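# Cap the marker and leave it on the desk

## Task

Press the cap fully home on the marker so the capped marker ends up resting on the desk, then open the gripper and move the robot away from it. The task fails if the robot tips over or is left leaning, and it does not count if the cap or marker only stays in place because the robot is still holding it.

## Robot and tools

ROBOT. A wheeled base carries a lifting column with a tilting head and two six-joint arms (left and right), each ending in a two-finger gripper. Shoulder height S = 0.90 m + column_m. Folded, the robot is 0.73 m long, 0.62 m wide and S + 0.43 m tall; its front sits 0.40 m ahead of the column. The base drives forward/back and turns on the spot, but cannot move sideways.

FRAMES. Base frame: origin on the floor under the column, between the drive wheels; x forward, y left, z up, metres. left_hand and right_hand in the results are in this frame and mark where the fingers meet (tips reach 8 mm further). Each hand's z axis runs along the fingers (quat_wxyz maps (0,0,1) onto it); its y axis runs across the opening. The odometry frame is the base frame as it stood when the scene began.

execute_actions. Argument actions: a list holding one action, or empty (then it only reports state and images). An action may contain:
- base: exactly one of translate_m (relative drive in metres, forward positive, -3 to 3) or rotate_rad (relative turn in radians, left/counter-clockwise positive, -3.2 to 3.2). These are offsets from where the base last measured itself.
- joints: a dictionary of absolute targets by name, any subset. column_m 0 to 0.8 (metres of lift); head_tilt_rad -0.61 to 1.308 (positive tilts down); for each side, left_/right_ joint1_rad -2.879 to 2.879, joint2_rad 0 to 3.141, joint3_rad 0 to 3.019, joint4_rad -1.692 to 1.57, joint5_rad -1.57 to 1.57 (hand swings to robot's right when positive), joint6_rad -2.094 to 2.094 (hand roll, clockwise seen from behind when positive), gripper_m 0 to 0.093 (fingertip gap in metres, 0 closed). Each arm gets its own named keys; there is no combined list.
- speeds: optional caps for this action only, translate_m 0.05 to 0.8 m/s, rotate_rad 0.1 to 1 rad/s. It does not slow the arms.
Argument cameras: list of cam_head_left, cam_head_right, cam_left_wrist, cam_right_wrist, nav_camera, or all; omitted/null gives every camera, [] gives none. Unknown keys or out-of-range numbers cause refusal with no motion. Base moves over about 8.667 s at their top speed are refused; actions end after at most 15 s. A joint left out of an action may still be driving toward an older target.

wait: seconds, 0 to 10; commands nothing, returns state and images.
zoom_image: camera name and region [x0, y0, x1, y1] in pixels of that camera's most recent full image (672x504, origin top-left), at most 504 by 504.
read_manual: section "licences" only; gives licence text, no motion.
finished_scene: scene = the number of the current scene. Irreversible; call only once the cap is on, the marker lies on the desk and the hand has let go and backed off.

ARM GEOMETRY. With left_joint1_rad -1.57 (right arm +1.57) and joints 5 and 6 at 0, the arm works in a vertical plane straight ahead, 0.23 m to that side of the column. Let a = j2 - 0.35, b = 1.05 + j2 - j3, c = b - j4 (c = 1.57 means fingers pointing straight down). The hand point is about 0.12 + 0.39 sin a + 0.38 cos b + 0.25 cos c ahead and S + 0.39 cos a - 0.38 sin b - 0.25 sin c high. Example: j2, j3, j4 = 0.93, 0.78, 0.14 gives 0.60 m ahead, 0.25 m under S. Real hands tend to sit up to 5 cm lower and nearer the column; trust the reported hand position. Reach is about 1 m from the shoulder. Light objects like a marker are easily carried.

GRIPPER. Fingers 7 cm long; the gripper body is 10 cm wide, 7 cm thick. To grasp, command an opening smaller than the object; off_target is then expected. If the reported gap stays 0.002 m or more above the target, something is held.

RESULTS. joint_positions: current values. base_status / joint_status: done (within tolerance), off_target (stopped short, may still push), contact_stop (column or base hit something; target dropped), time_out, not_followed (a self-collision check withheld that arm's targets; a cause: line follows), limit_stop_at_motor_heat. on_its_own: things not commanded this call; held at gives the held target. base_odometry counts wheel rotation only; if turned_by_wheels and turned_by_imu disagree by over about 4% and 0.05 rad, the base slipped or collided. base_tilt in degrees, forward and right positive. motor_effort: wheel motors in percent, bracket = peak. wheel_motors_off = 1 while the wheels are cut after overload. pictures lists the image order. MOTOR HOT warns at 85 °C; OVER-TEMPERATURE FAULT means an arm dropped.

CAMERAS. Head cameras look ahead and down by about head_tilt_rad. Each wrist camera sits 0.10 m behind the fingertip point, looks along the fingers tilted 0.62 rad toward the hand's +x; with fingers pointing down and the arm forward, items high in its image are beyond or beneath the fingertips. nav_camera is low on the base front.

CAUTIONS. Small joint changes (under ~0.03 rad, 0.08 for joints 2 and 3) may not move; approach contacts in steps of about 0.05 rad from the last target. Blocked arms keep pushing and heat up; relieve them by sending back their reported positions. The column halts with contact_stop when a hand touches down while lowering, then refuses to descend until raised 0.2 m. On not_followed, back the moved joints off by 0.05 rad or more, or move the other arm away. Never let the arms strike or press on each other. If the base stalls, reverse 0.05 m before turning. Sustained pushing cuts the wheels for 2 s. Avoid dropping the cap or marker, shoving the desk, or knocking items off.

Each tool is called after "Emit:" as name(argument=value, ...) on one line, values as JSON.

## Session

Emit:
execute_actions(actions=[{"joints":{"head_tilt_rad":0.7}}])

Scene clock: 0.63 s.
base_odometry: x=+0.000 y=+0.000 heading=+0.000 (m, m, rad; odometry frame)
turned_by_wheels: +0.000 (rad since the last result)
turned_by_imu: +0.000 (rad since the last result)
base_tilt: forward=+0.0 right=-0.5 (deg)
base_status: not commanded
joint_positions: column_m=+0.557 head_tilt_rad=+0.717 left_joint1_rad=-1.570 left_joint2_rad=+0.890 left_joint3_rad=+0.429 left_joint4_rad=-0.930 left_joint5_rad=-0.036 left_joint6_rad=+0.033 left_gripper_m=+0.095 right_joint1_rad=+1.580 right_joint2_rad=+0.891 right_joint3_rad=+0.398 right_joint4_rad=-0.982 right_joint5_rad=+0.030 right_joint6_rad=-0.056 right_gripper_m=+0.094
joint_status: all done
wheel_motors_off: 0
motor_effort: left_wheel=+1(4) right_wheel=+0(1) (%)
left_hand: x=+0.1596 y=+0.2308 z=+1.2483 quat_wxyz=(+0.420, -0.022, -0.907, -0.009) (m; base frame)
right_hand: x=+0.1350 y=-0.2287 z=+1.2637 quat_wxyz=(+0.458, +0.036, -0.888, -0.002) (m; base frame)
pictures: cam_head_left, cam_head_right, cam_left_wrist, cam_right_wrist, nav_camera
Images, in order (width x height): cam_head_left 672x504, cam_head_right 672x504, cam_left_wrist 672x504, cam_right_wrist 672x504, nav_camera 672x504.

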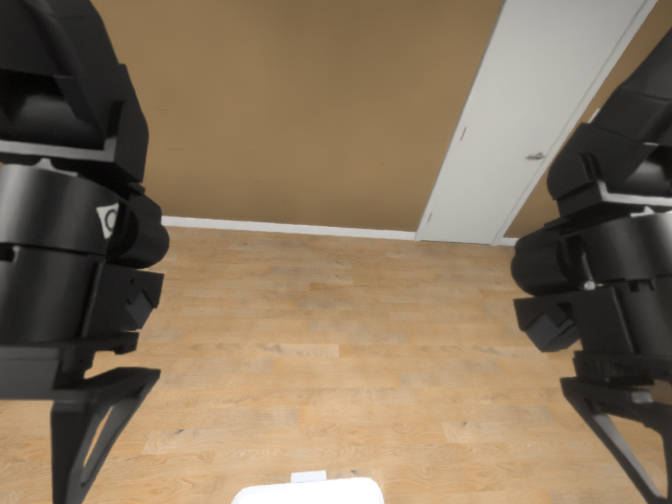

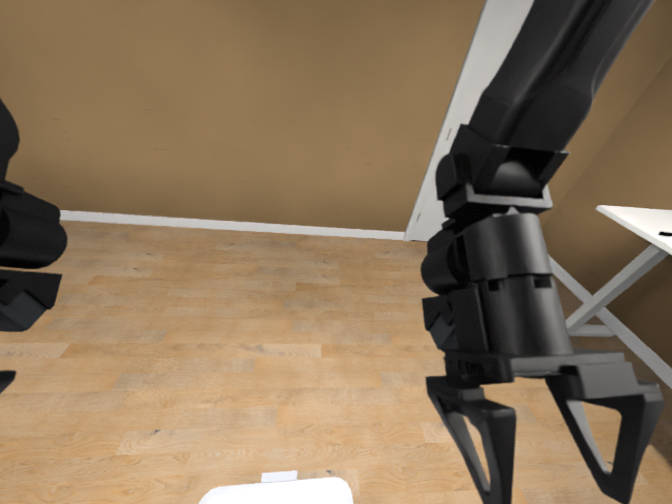

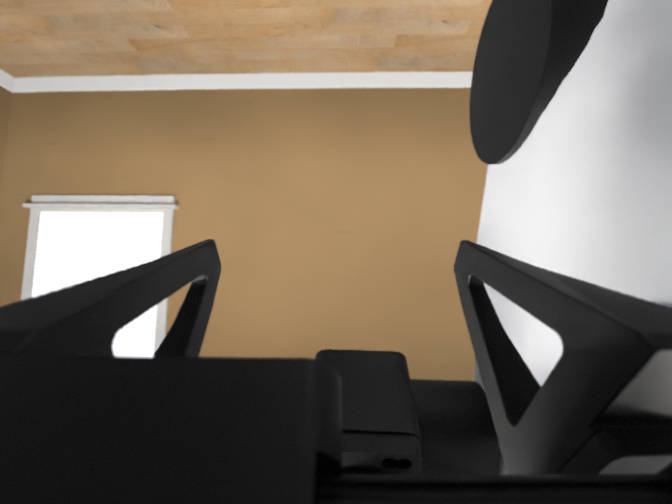

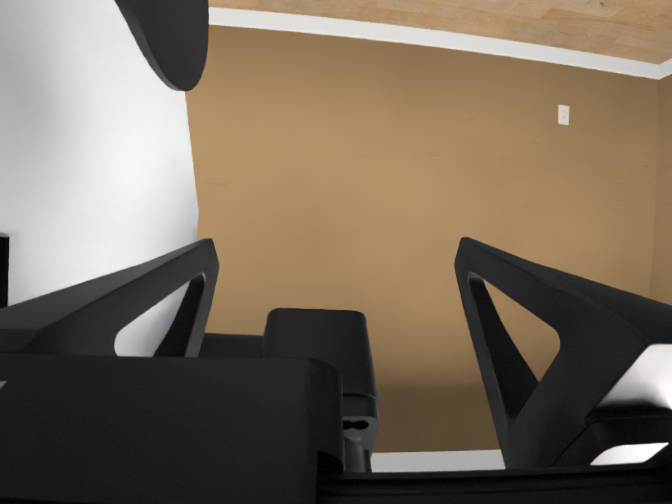

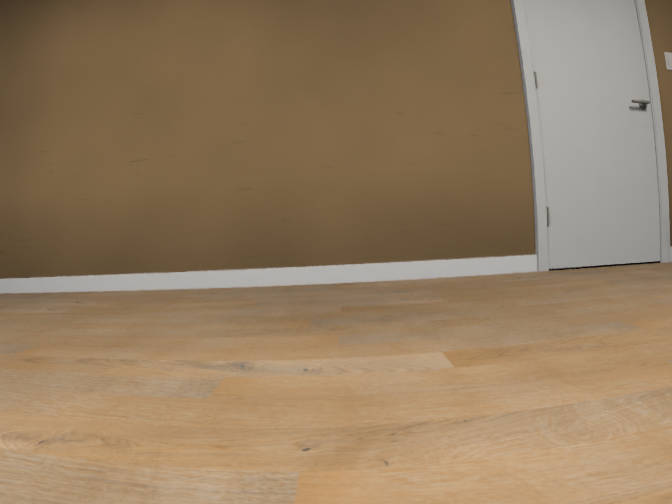

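Desk on the right.

Emit:
execute_actions(actions=[{"base":{"rotate_rad":-1.0},"joints":{"head_tilt_rad":0.5}}], cameras=["cam_head_left","cam_head_right","nav_camera"])

Scene clock: 3.00 s.
base_odometry: x=+0.000 y=+0.000 heading=-1.000 (m, m, rad; odometry frame)
turned_by_wheels: -1.000 (rad since the last result)
turned_by_imu: -0.988 (rad since the last result)
base_tilt: forward=+0.1 right=-0.3 (deg)
base_status: done
joint_positions: column_m=+0.557 head_tilt_rad=+0.518 left_joint1_rad=-1.570 left_joint2_rad=+0.890 left_joint3_rad=+0.430 left_joint4_rad=-0.930 left_joint5_rad=-0.036 left_joint6_rad=+0.033 left_gripper_m=+0.095 right_joint1_rad=+1.580 right_joint2_rad=+0.891 right_joint3_rad=+0.398 right_joint4_rad=-0.982 right_joint5_rad=+0.030 right_joint6_rad=-0.056 right_gripper_m=+0.094
joint_status: all done
wheel_motors_off: 0
motor_effort: left_wheel=+1(33) right_wheel=+0(29) (%)
left_hand: x=+0.1602 y=+0.2308 z=+1.2481 quat_wxyz=(+0.420, -0.022, -0.907, -0.009) (m; base frame)
right_hand: x=+0.1350 y=-0.2287 z=+1.2637 quat_wxyz=(+0.458, +0.036, -0.888, -0.002) (m; base frame)
pictures: cam_head_left, cam_head_right, nav_camera
Images, in order (width x height): cam_head_left 672x504, cam_head_right 672x504, nav_camera 672x504.

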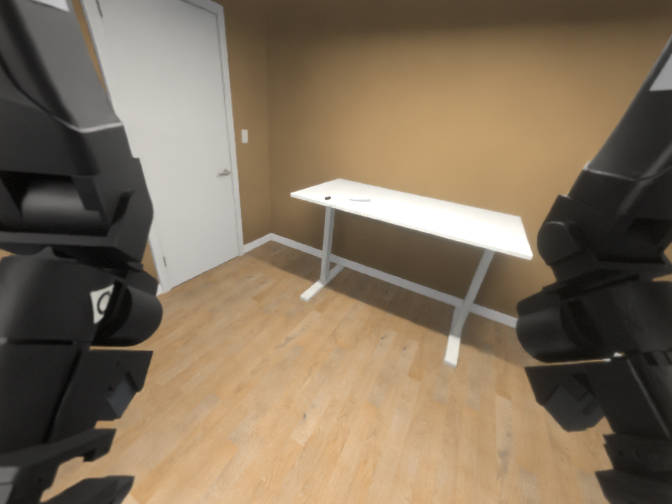

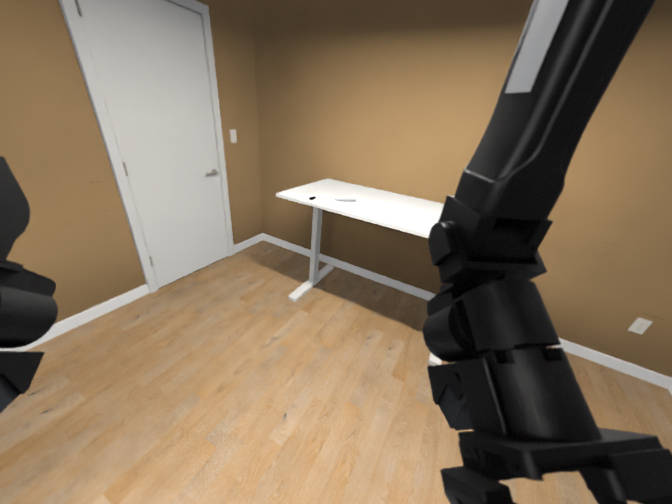

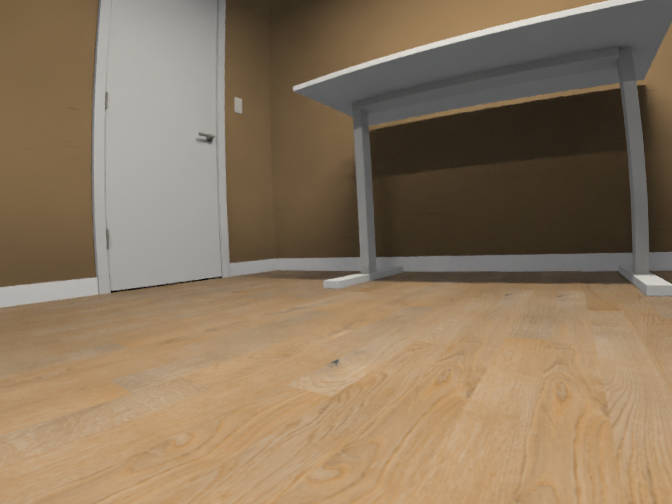

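Emit:
execute_actions(actions=[{"base":{"rotate_rad":0.45}}], cameras=[])

Emit:
execute_actions(actions=[{"base":{"translate_m":1.25}}], cameras=[])

Emit:
execute_actions(actions=[{"base":{"rotate_rad":-1.02},"joints":{"head_tilt_rad":0.8,"left_joint2_rad":0.9,"left_joint3_rad":1.2,"left_joint4_rad":-0.8,"right_joint2_rad":0.9,"right_joint3_rad":1.2,"right_joint4_rad":-0.8}}], cameras=["cam_head_left","cam_head_right"])

Scene clock: 4.97 s.
base_odometry: x=+0.000 y=+0.000 heading=-0.550 (m, m, rad; odometry frame)
turned_by_wheels: +0.450 (rad since the last result)
turned_by_imu: +0.446 (rad since the last result)
base_tilt: forward=+0.1 right=-0.5 (deg)
base_status: done
joint_positions: column_m=+0.557 head_tilt_rad=+0.518 left_joint1_rad=-1.570 left_joint2_rad=+0.890 left_joint3_rad=+0.430 left_joint4_rad=-0.930 left_joint5_rad=-0.036 left_joint6_rad=+0.033 left_gripper_m=+0.095 right_joint1_rad=+1.580 right_joint2_rad=+0.891 right_joint3_rad=+0.398 right_joint4_rad=-0.982 right_joint5_rad=+0.030 right_joint6_rad=-0.056 right_gripper_m=+0.094
joint_status: not commanded
wheel_motors_off: 0
motor_effort: left_wheel=-3(23) right_wheel=+0(21) (%)
left_hand: x=+0.1602 y=+0.2308 z=+1.2481 quat_wxyz=(+0.420, -0.022, -0.907, -0.009) (m; base frame)
right_hand: x=+0.1350 y=-0.2287 z=+1.2637 quat_wxyz=(+0.458, +0.036, -0.888, -0.002) (m; base frame)
pictures: none
No camera images: the call's "cameras" was empty. Leave "cameras" out to get every camera's image.

Scene clock: 8.67 s.
base_odometry: x=+1.066 y=-0.654 heading=-0.551 (m, m, rad; odometry frame)
turned_by_wheels: -0.001 (rad since the last result)
turned_by_imu: -0.001 (rad since the last result)
base_tilt: forward=+0.0 right=-0.5 (deg)
base_status: done
joint_positions: column_m=+0.557 head_tilt_rad=+0.518 left_joint1_rad=-1.570 left_joint2_rad=+0.889 left_joint3_rad=+0.431 left_joint4_rad=-0.930 left_joint5_rad=-0.036 left_joint6_rad=+0.033 left_gripper_m=+0.095 right_joint1_rad=+1.580 right_joint2_rad=+0.891 right_joint3_rad=+0.400 right_joint4_rad=-0.982 right_joint5_rad=+0.030 right_joint6_rad=-0.056 right_gripper_m=+0.094
joint_status: not commanded
wheel_motors_off: 0
motor_effort: left_wheel=+0(38) right_wheel=+2(48) (%)
left_hand: x=+0.1607 y=+0.2308 z=+1.2480 quat_wxyz=(+0.419, -0.022, -0.908, -0.009) (m; base frame)
right_hand: x=+0.1360 y=-0.2287 z=+1.2633 quat_wxyz=(+0.457, +0.036, -0.889, -0.002) (m; base frame)
pictures: none
No camera images: the call's "cameras" was empty. Leave "cameras" out to get every camera's image.

Scene clock: 11.00 s.
base_odometry: x=+1.066 y=-0.654 heading=-1.570 (m, m, rad; odometry frame)
turned_by_wheels: -1.020 (rad since the last result)
turned_by_imu: -1.008 (rad since the last result)
base_tilt: forward=+0.0 right=-0.5 (deg)
base_status: done
joint_positions: column_m=+0.557 head_tilt_rad=+0.802 left_joint1_rad=-1.570 left_joint2_rad=+0.898 left_joint3_rad=+1.185 left_joint4_rad=-0.807 left_joint5_rad=-0.036 left_joint6_rad=+0.033 left_gripper_m=+0.095 right_joint1_rad=+1.580 right_joint2_rad=+0.896 right_joint3_rad=+1.182 right_joint4_rad=-0.798 right_joint5_rad=+0.030 right_joint6_rad=-0.056 right_gripper_m=+0.094
joint_status: all done
wheel_motors_off: 0
motor_effort: left_wheel=+1(30) right_wheel=+0(40) (%)
left_hand: x=+0.6033 y=+0.2309 z=+1.2776 quat_wxyz=(-0.001, -0.016, -1.000, -0.018) (m; base frame)
right_hand: x=+0.6046 y=-0.2266 z=+1.2779 quat_wxyz=(-0.006, +0.030, -0.999, +0.011) (m; base frame)
pictures: cam_head_left, cam_head_right
Images, in order (width x height): cam_head_left 672x504, cam_head_right 672x504.

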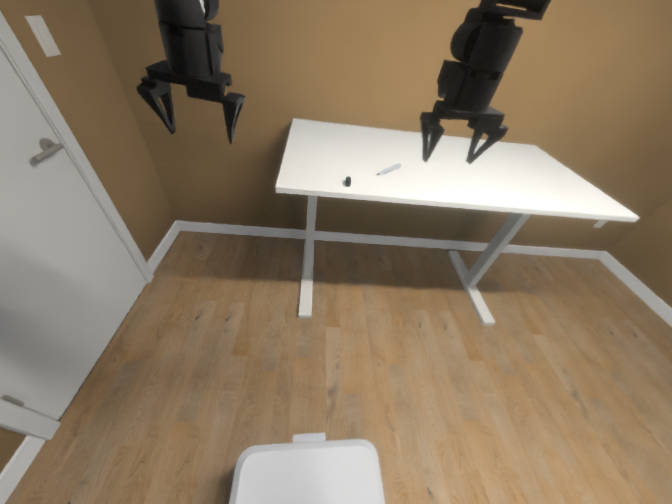

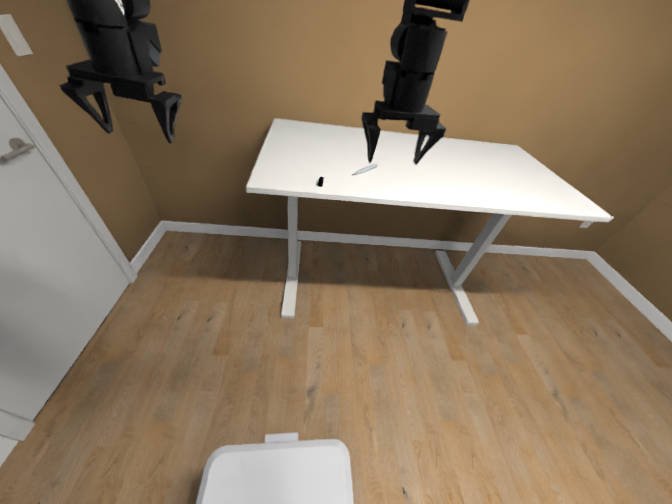

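Emit:
execute_actions(actions=[{"base":{"translate_m":0.6},"joints":{"head_tilt_rad":1.1}}])

Scene clock: 13.90 s.
base_odometry: x=+1.066 y=-1.254 heading=-1.571 (m, m, rad; odometry frame)
turned_by_wheels: +0.000 (rad since the last result)
turned_by_imu: +0.000 (rad since the last result)
base_tilt: forward=+0.1 right=-0.5 (deg)
base_status: done
joint_positions: column_m=+0.557 head_tilt_rad=+1.099 left_joint1_rad=-1.570 left_joint2_rad=+0.899 left_joint3_rad=+1.186 left_joint4_rad=-0.807 left_joint5_rad=-0.036 left_joint6_rad=+0.033 left_gripper_m=+0.095 right_joint1_rad=+1.580 right_joint2_rad=+0.896 right_joint3_rad=+1.183 right_joint4_rad=-0.798 right_joint5_rad=+0.030 right_joint6_rad=-0.056 right_gripper_m=+0.094
joint_status: all done
wheel_motors_off: 0
motor_effort: left_wheel=+0(44) right_wheel=+1(45) (%)
left_hand: x=+0.6035 y=+0.2309 z=+1.2774 quat_wxyz=(-0.001, -0.016, -1.000, -0.018) (m; base frame)
right_hand: x=+0.6048 y=-0.2266 z=+1.2780 quat_wxyz=(-0.006, +0.030, -0.999, +0.011) (m; base frame)
pictures: cam_head_left, cam_head_right, cam_left_wrist, cam_right_wrist, nav_camera
Images, in order (width x height): cam_head_left 672x504, cam_head_right 672x504, cam_left_wrist 672x504, cam_right_wrist 672x504, nav_camera 672x504.

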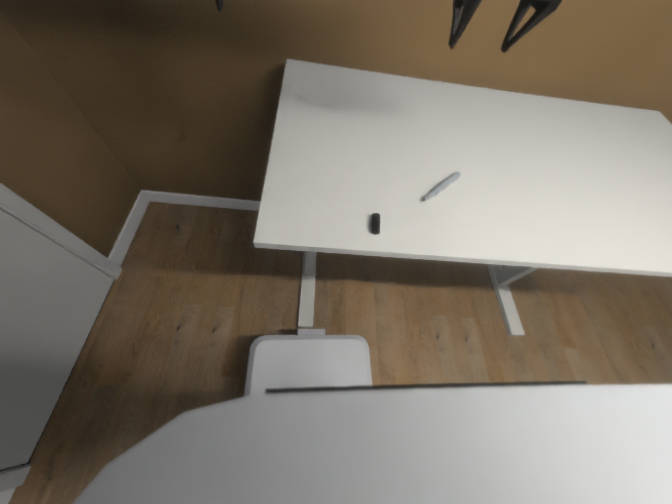

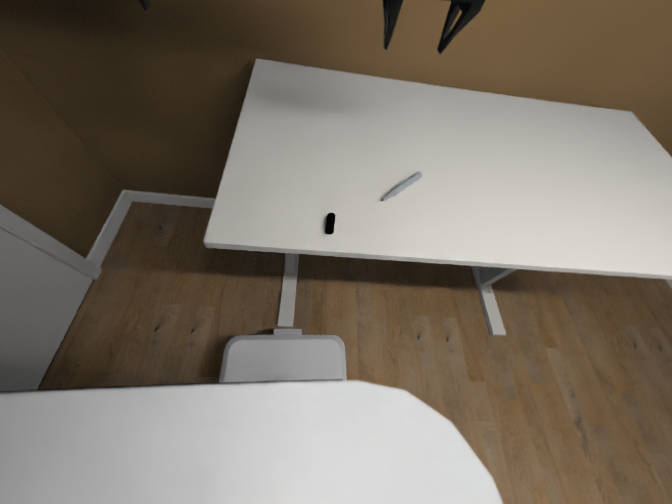

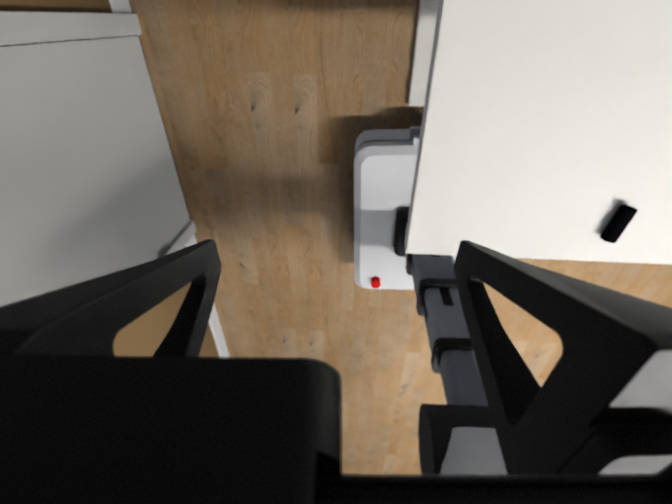

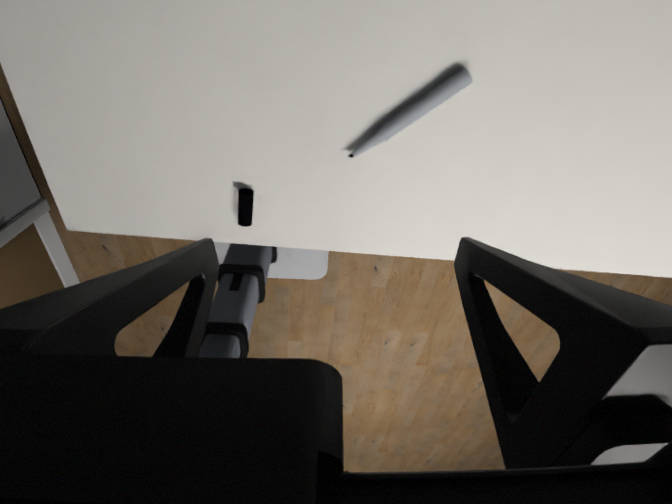

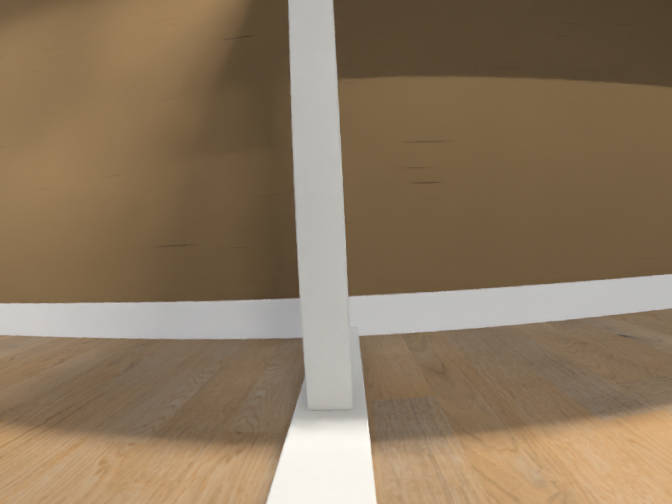

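Emit:
execute_actions(actions=[{"base":{"translate_m":-0.12}}], cameras=[])

Emit:
execute_actions(actions=[{"base":{"rotate_rad":0.5}}], cameras=[])

Emit:
execute_actions(actions=[{"base":{"translate_m":-0.42}}], cameras=[])

Emit:
execute_actions(actions=[{"base":{"rotate_rad":-0.5}}], cameras=[])

Emit:
execute_actions(actions=[{"base":{"translate_m":0.47},"joints":{"left_joint2_rad":1.3,"left_joint3_rad":1.3,"left_joint4_rad":-0.5,"right_joint2_rad":1.3,"right_joint3_rad":1.3,"right_joint4_rad":-0.5}}])

Scene clock: 16.30 s.
base_odometry: x=+1.066 y=-1.134 heading=-1.570 (m, m, rad; odometry frame)
turned_by_wheels: +0.000 (rad since the last result)
turned_by_imu: +0.000 (rad since the last result)
base_tilt: forward=+0.0 right=-0.4 (deg)
base_status: done
joint_positions: column_m=+0.557 head_tilt_rad=+1.100 left_joint1_rad=-1.570 left_joint2_rad=+0.899 left_joint3_rad=+1.184 left_joint4_rad=-0.807 left_joint5_rad=-0.036 left_joint6_rad=+0.033 left_gripper_m=+0.095 right_joint1_rad=+1.580 right_joint2_rad=+0.896 right_joint3_rad=+1.183 right_joint4_rad=-0.799 right_joint5_rad=+0.030 right_joint6_rad=-0.056 right_gripper_m=+0.094
joint_status: not commanded
wheel_motors_off: 0
motor_effort: left_wheel=+0(30) right_wheel=+0(30) (%)
left_hand: x=+0.6028 y=+0.2309 z=+1.2772 quat_wxyz=(-0.001, -0.016, -1.000, -0.018) (m; base frame)
right_hand: x=+0.6045 y=-0.2266 z=+1.2780 quat_wxyz=(-0.005, +0.030, -0.999, +0.011) (m; base frame)
pictures: none
No camera images: the call's "cameras" was empty. Leave "cameras" out to get every camera's image.

Scene clock: 18.03 s.
base_odometry: x=+1.066 y=-1.134 heading=-1.071 (m, m, rad; odometry frame)
turned_by_wheels: +0.500 (rad since the last result)
turned_by_imu: +0.493 (rad since the last result)
base_tilt: forward=+0.1 right=-0.5 (deg)
base_status: done
joint_positions: column_m=+0.557 head_tilt_rad=+1.100 left_joint1_rad=-1.570 left_joint2_rad=+0.899 left_joint3_rad=+1.184 left_joint4_rad=-0.807 left_joint5_rad=-0.036 left_joint6_rad=+0.033 left_gripper_m=+0.095 right_joint1_rad=+1.580 right_joint2_rad=+0.896 right_joint3_rad=+1.183 right_joint4_rad=-0.799 right_joint5_rad=+0.030 right_joint6_rad=-0.056 right_gripper_m=+0.094
joint_status: not commanded
wheel_motors_off: 0
motor_effort: left_wheel=+0(37) right_wheel=+1(31) (%)
left_hand: x=+0.6028 y=+0.2309 z=+1.2772 quat_wxyz=(-0.001, -0.016, -1.000, -0.018) (m; base frame)
right_hand: x=+0.6045 y=-0.2266 z=+1.2780 quat_wxyz=(-0.005, +0.030, -0.999, +0.011) (m; base frame)
pictures: none
No camera images: the call's "cameras" was empty. Leave "cameras" out to get every camera's image.

Scene clock: 20.47 s.
base_odometry: x=+0.864 y=-0.765 heading=-1.070 (m, m, rad; odometry frame)
turned_by_wheels: +0.000 (rad since the last result)
turned_by_imu: +0.000 (rad since the last result)
base_tilt: forward=+0.2 right=-0.5 (deg)
base_status: done
joint_positions: column_m=+0.557 head_tilt_rad=+1.100 left_joint1_rad=-1.570 left_joint2_rad=+0.899 left_joint3_rad=+1.184 left_joint4_rad=-0.807 left_joint5_rad=-0.036 left_joint6_rad=+0.033 left_gripper_m=+0.095 right_joint1_rad=+1.580 right_joint2_rad=+0.896 right_joint3_rad=+1.183 right_joint4_rad=-0.799 right_joint5_rad=+0.030 right_joint6_rad=-0.056 right_gripper_m=+0.094
joint_status: not commanded
wheel_motors_off: 0
motor_effort: left_wheel=+0(47) right_wheel=+0(41) (%)
left_hand: x=+0.6026 y=+0.2309 z=+1.2771 quat_wxyz=(-0.001, -0.016, -1.000, -0.018) (m; base frame)
right_hand: x=+0.6045 y=-0.2266 z=+1.2780 quat_wxyz=(-0.005, +0.030, -0.999, +0.011) (m; base frame)
pictures: none
No camera images: the call's "cameras" was empty. Leave "cameras" out to get every camera's image.

Scene clock: 22.20 s.
base_odometry: x=+0.864 y=-0.765 heading=-1.570 (m, m, rad; odometry frame)
turned_by_wheels: -0.500 (rad since the last result)
turned_by_imu: -0.493 (rad since the last result)
base_tilt: forward=+0.0 right=-0.6 (deg)
base_status: done
joint_positions: column_m=+0.557 head_tilt_rad=+1.100 left_joint1_rad=-1.570 left_joint2_rad=+0.899 left_joint3_rad=+1.184 left_joint4_rad=-0.807 left_joint5_rad=-0.036 left_joint6_rad=+0.033 left_gripper_m=+0.095 right_joint1_rad=+1.580 right_joint2_rad=+0.896 right_joint3_rad=+1.183 right_joint4_rad=-0.799 right_joint5_rad=+0.030 right_joint6_rad=-0.056 right_gripper_m=+0.094
joint_status: not commanded
wheel_motors_off: 0
motor_effort: left_wheel=+1(38) right_wheel=+0(31) (%)
left_hand: x=+0.6026 y=+0.2309 z=+1.2771 quat_wxyz=(-0.001, -0.016, -1.000, -0.018) (m; base frame)
right_hand: x=+0.6045 y=-0.2266 z=+1.2780 quat_wxyz=(-0.005, +0.030, -0.999, +0.011) (m; base frame)
pictures: none
No camera images: the call's "cameras" was empty. Leave "cameras" out to get every camera's image.

Scene clock: 24.73 s.
base_odometry: x=+0.865 y=-1.235 heading=-1.570 (m, m, rad; odometry frame)
turned_by_wheels: +0.000 (rad since the last result)
turned_by_imu: +0.000 (rad since the last result)
base_tilt: forward=+0.0 right=-0.5 (deg)
base_status: done
joint_positions: column_m=+0.557 head_tilt_rad=+1.100 left_joint1_rad=-1.570 left_joint2_rad=+1.306 left_joint3_rad=+1.290 left_joint4_rad=-0.512 left_joint5_rad=-0.036 left_joint6_rad=+0.033 left_gripper_m=+0.095 right_joint1_rad=+1.580 right_joint2_rad=+1.312 right_joint3_rad=+1.286 right_joint4_rad=-0.504 right_joint5_rad=+0.030 right_joint6_rad=-0.056 right_gripper_m=+0.094
joint_status: all done
wheel_motors_off: 0
motor_effort: left_wheel=-1(46) right_wheel=+1(43) (%)
left_hand: x=+0.6238 y=+0.2310 z=+1.1003 quat_wxyz=(+0.002, -0.016, -1.000, -0.018) (m; base frame)
right_hand: x=+0.6213 y=-0.2251 z=+1.0964 quat_wxyz=(+0.003, +0.030, -0.999, +0.011) (m; base frame)
pictures: cam_head_left, cam_head_right, cam_left_wrist, cam_right_wrist, nav_camera
Images, in order (width x height): cam_head_left 672x504, cam_head_right 672x504, cam_left_wrist 672x504, cam_right_wrist 672x504, nav_camera 672x504.

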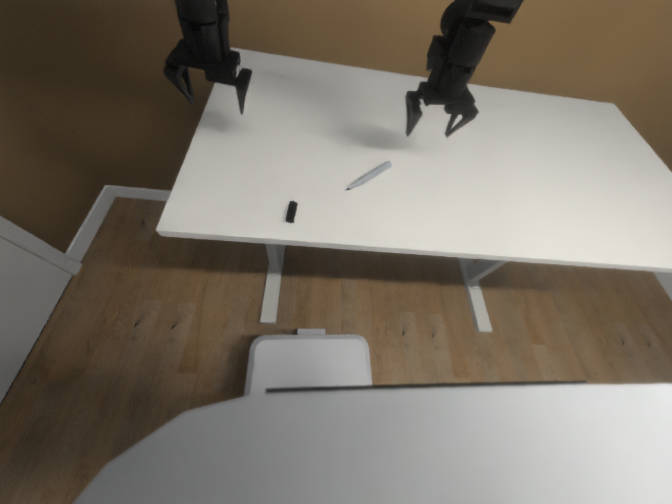

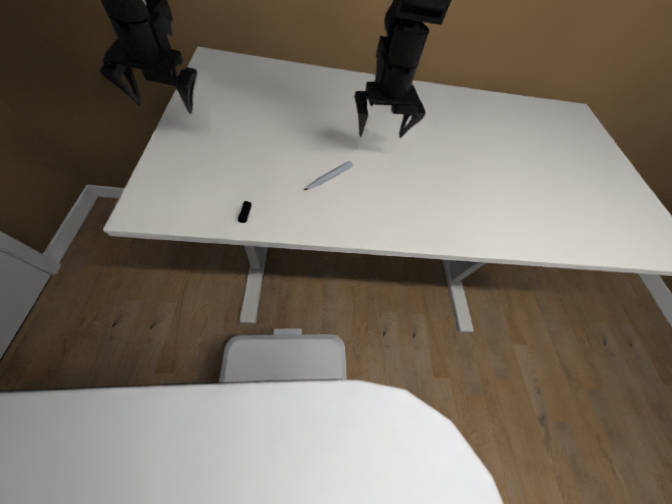

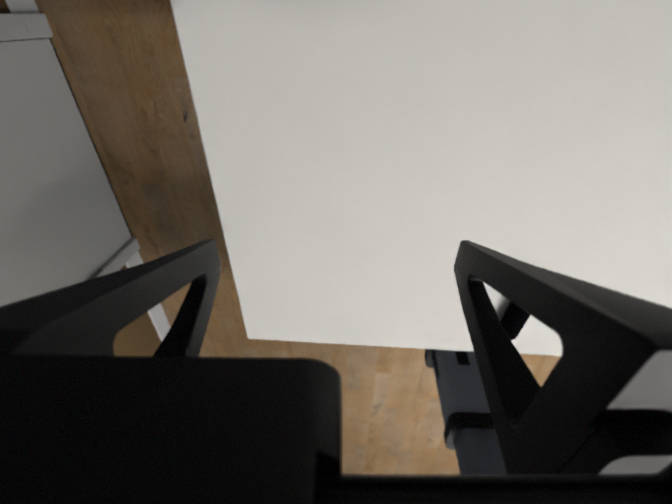

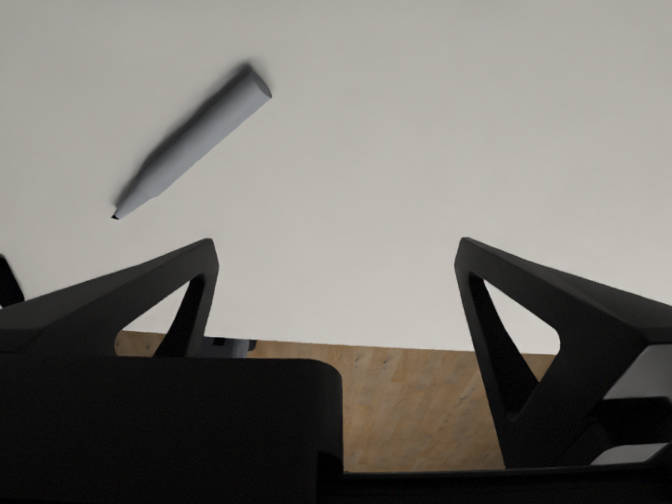

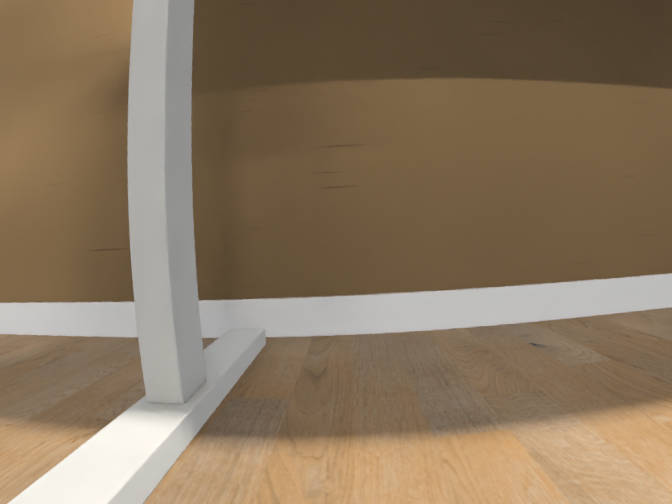

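Emit:
execute_actions(actions=[{"joints":{"left_joint1_rad":-1.8,"left_joint2_rad":1.37,"left_joint3_rad":0.9,"left_joint4_rad":0.0,"left_joint5_rad":-0.15,"right_joint1_rad":1.3}}], cameras=["cam_head_left","cam_left_wrist"])

Scene clock: 26.47 s.
base_odometry: x=+0.865 y=-1.235 heading=-1.570 (m, m, rad; odometry frame)
turned_by_wheels: +0.000 (rad since the last result)
turned_by_imu: +0.000 (rad since the last result)
base_tilt: forward=+0.1 right=-0.5 (deg)
base_status: not commanded
joint_positions: column_m=+0.557 head_tilt_rad=+1.100 left_joint1_rad=-1.815 left_joint2_rad=+1.379 left_joint3_rad=+0.898 left_joint4_rad=-0.015 left_joint5_rad=-0.147 left_joint6_rad=+0.033 left_gripper_m=+0.095 right_joint1_rad=+1.286 right_joint2_rad=+1.312 right_joint3_rad=+1.286 right_joint4_rad=-0.504 right_joint5_rad=+0.031 right_joint6_rad=-0.056 right_gripper_m=+0.094
joint_status: all done
wheel_motors_off: 0
motor_effort: left_wheel=-1(3) right_wheel=+3(5) (%)
left_hand: x=+0.4717 y=+0.1114 z=+1.0399 quat_wxyz=(-0.018, -0.075, -0.996, +0.033) (m; base frame)
right_hand: x=+0.6087 y=-0.3948 z=+1.1182 quat_wxyz=(+0.008, -0.044, -0.989, +0.138) (m; base frame)
pictures: cam_head_left, cam_left_wrist
Images, in order (width x height): cam_head_left 672x504, cam_left_wrist 672x504.

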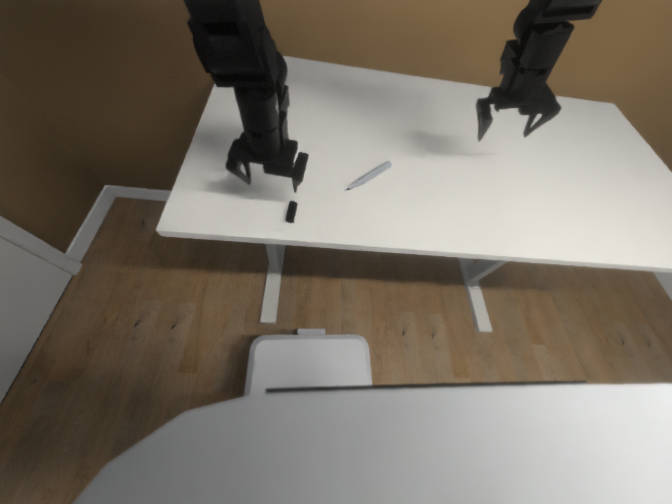

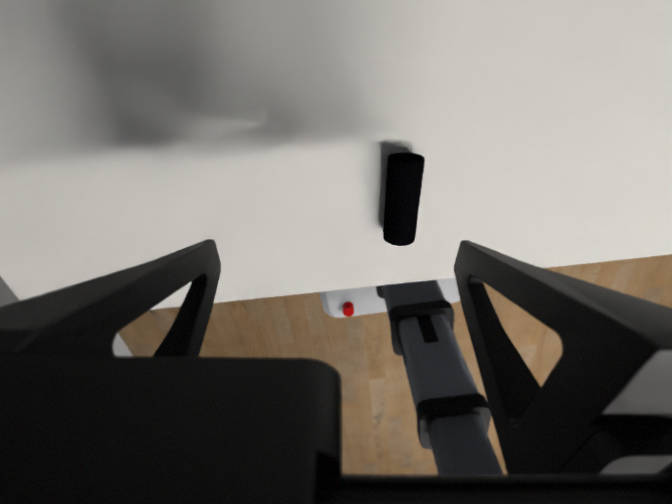

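Emit:
zoom_image(camera="cam_left_wrist", region=[350,120,470,260])

Emit:
execute_actions(actions=[{"joints":{"left_joint1_rad":-1.87,"left_joint2_rad":1.45,"left_joint3_rad":0.85,"left_joint4_rad":0.03,"left_joint5_rad":-0.18}}], cameras=["cam_head_left","cam_left_wrist"])

Region (350, 120, 470, 260) of cam_left_wrist's 672x504 image, scaled by 3.600, with more detail than that image has; it fills the left 432 columns of this view, and the rest is white.

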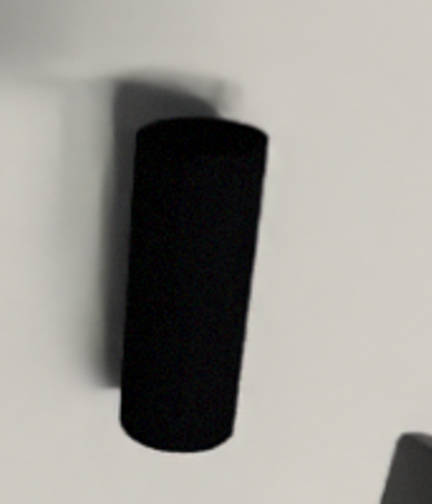

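Scene clock: 27.53 s.
base_odometry: x=+0.865 y=-1.235 heading=-1.570 (m, m, rad; odometry frame)
turned_by_wheels: +0.000 (rad since the last result)
turned_by_imu: +0.000 (rad since the last result)
base_tilt: forward=+0.1 right=-0.4 (deg)
base_status: not commanded
joint_positions: column_m=+0.557 head_tilt_rad=+1.100 left_joint1_rad=-1.865 left_joint2_rad=+1.460 left_joint3_rad=+0.847 left_joint4_rad=+0.021 left_joint5_rad=-0.179 left_joint6_rad=+0.033 left_gripper_m=+0.095 right_joint1_rad=+1.286 right_joint2_rad=+1.312 right_joint3_rad=+1.286 right_joint4_rad=-0.504 right_joint5_rad=+0.031 right_joint6_rad=-0.056 right_gripper_m=+0.094
joint_status: all done
wheel_motors_off: 0
motor_effort: left_wheel=-2(1) right_wheel=+2(3) (%)
left_hand: x=+0.4110 y=+0.0907 z=+1.0192 quat_wxyz=(+0.026, -0.097, -0.994, +0.036) (m; base frame)
right_hand: x=+0.6087 y=-0.3948 z=+1.1182 quat_wxyz=(+0.008, -0.044, -0.989, +0.138) (m; base frame)
pictures: cam_head_left, cam_left_wrist
Images, in order (width x height): cam_head_left 672x504, cam_left_wrist 672x504.

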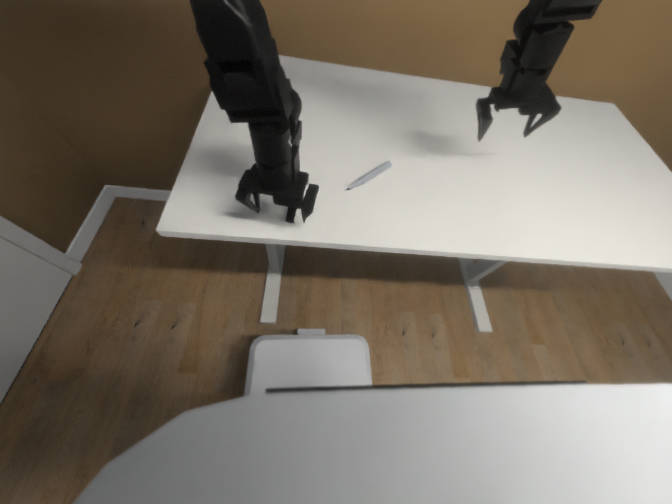

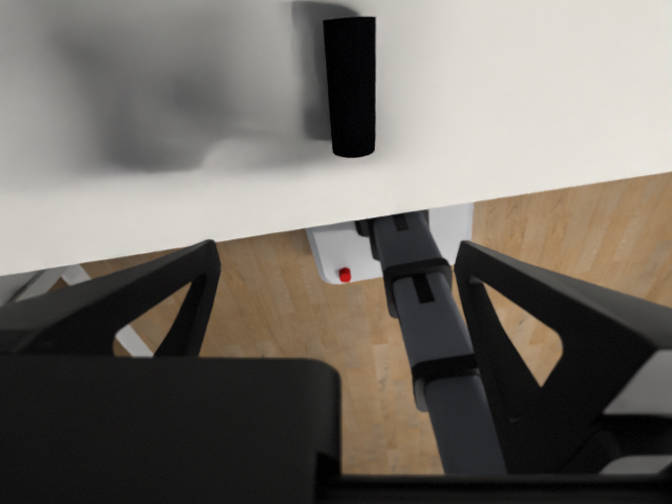

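Emit:
execute_actions(actions=[{"joints":{"left_joint2_rad":1.38,"left_joint3_rad":0.88,"left_joint4_rad":0.0,"column_m":0.51}}], cameras=["cam_head_left","cam_left_wrist"])

Scene clock: 28.93 s.
base_odometry: x=+0.865 y=-1.235 heading=-1.570 (m, m, rad; odometry frame)
turned_by_wheels: +0.000 (rad since the last result)
turned_by_imu: +0.000 (rad since the last result)
base_tilt: forward=+0.0 right=-0.5 (deg)
base_status: not commanded
joint_positions: column_m=+0.510 head_tilt_rad=+1.100 left_joint1_rad=-1.865 left_joint2_rad=+1.371 left_joint3_rad=+0.883 left_joint4_rad=+0.008 left_joint5_rad=-0.179 left_joint6_rad=+0.033 left_gripper_m=+0.095 right_joint1_rad=+1.286 right_joint2_rad=+1.312 right_joint3_rad=+1.286 right_joint4_rad=-0.504 right_joint5_rad=+0.031 right_joint6_rad=-0.056 right_gripper_m=+0.094
joint_status: all done
wheel_motors_off: 0
motor_effort: left_wheel=-1(0) right_wheel=+2(2) (%)
left_hand: x=+0.4687 y=+0.0894 z=+1.0009 quat_wxyz=(-0.028, -0.085, -0.995, +0.039) (m; base frame)
right_hand: x=+0.6088 y=-0.3947 z=+1.0716 quat_wxyz=(+0.008, -0.044, -0.989, +0.138) (m; base frame)
pictures: cam_head_left, cam_left_wrist
Images, in order (width x height): cam_head_left 672x504, cam_left_wrist 672x504.

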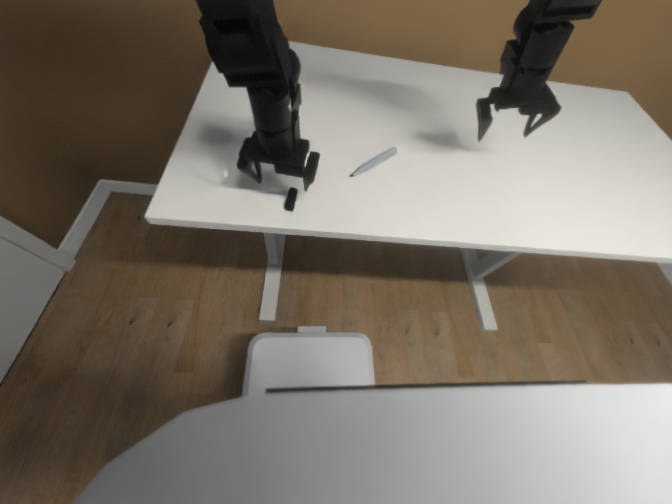

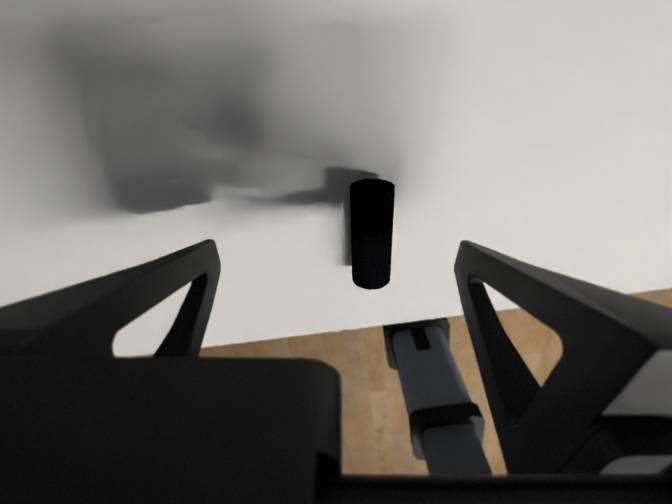

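Emit:
execute_actions(actions=[{"base":{"translate_m":-0.015},"joints":{"column_m":0.465}}], cameras=["cam_head_left","cam_left_wrist"])

Scene clock: 30.23 s.
base_odometry: x=+0.864 y=-1.220 heading=-1.570 (m, m, rad; odometry frame)
turned_by_wheels: +0.000 (rad since the last result)
turned_by_imu: +0.000 (rad since the last result)
base_tilt: forward=+0.0 right=-0.3 (deg)
base_status: done
joint_positions: column_m=+0.465 head_tilt_rad=+1.100 left_joint1_rad=-1.873 left_joint2_rad=+1.345 left_joint3_rad=+0.863 left_joint4_rad=+0.002 left_joint5_rad=-0.189 left_joint6_rad=+0.032 left_gripper_m=+0.095 right_joint1_rad=+1.287 right_joint2_rad=+1.311 right_joint3_rad=+1.287 right_joint4_rad=-0.504 right_joint5_rad=+0.031 right_joint6_rad=-0.056 right_gripper_m=+0.094
joint_status: all done
wheel_motors_off: 0
motor_effort: left_wheel=+0(30) right_wheel=+1(29) (%)
left_hand: x=+0.4656 y=+0.0897 z=+0.9647 quat_wxyz=(-0.028, -0.086, -0.995, +0.038) (m; base frame)
right_hand: x=+0.6097 y=-0.3945 z=+1.0271 quat_wxyz=(+0.007, -0.043, -0.989, +0.138) (m; base frame)
pictures: cam_head_left, cam_left_wrist
Images, in order (width x height): cam_head_left 672x504, cam_left_wrist 672x504.

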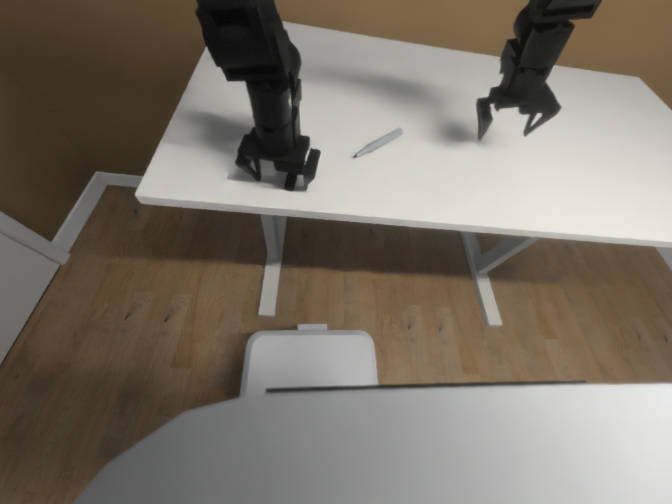

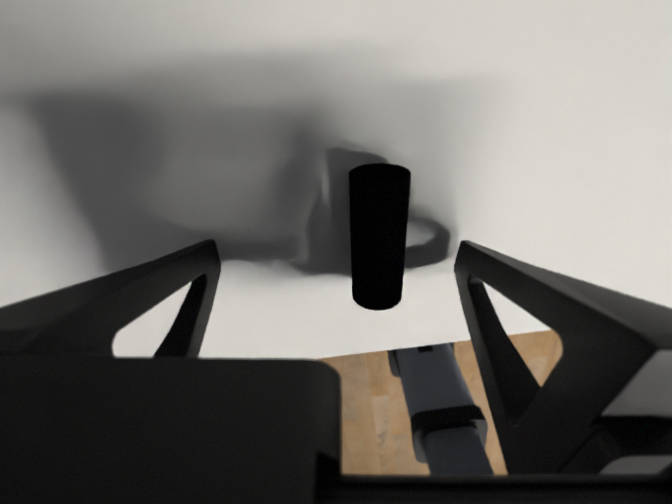

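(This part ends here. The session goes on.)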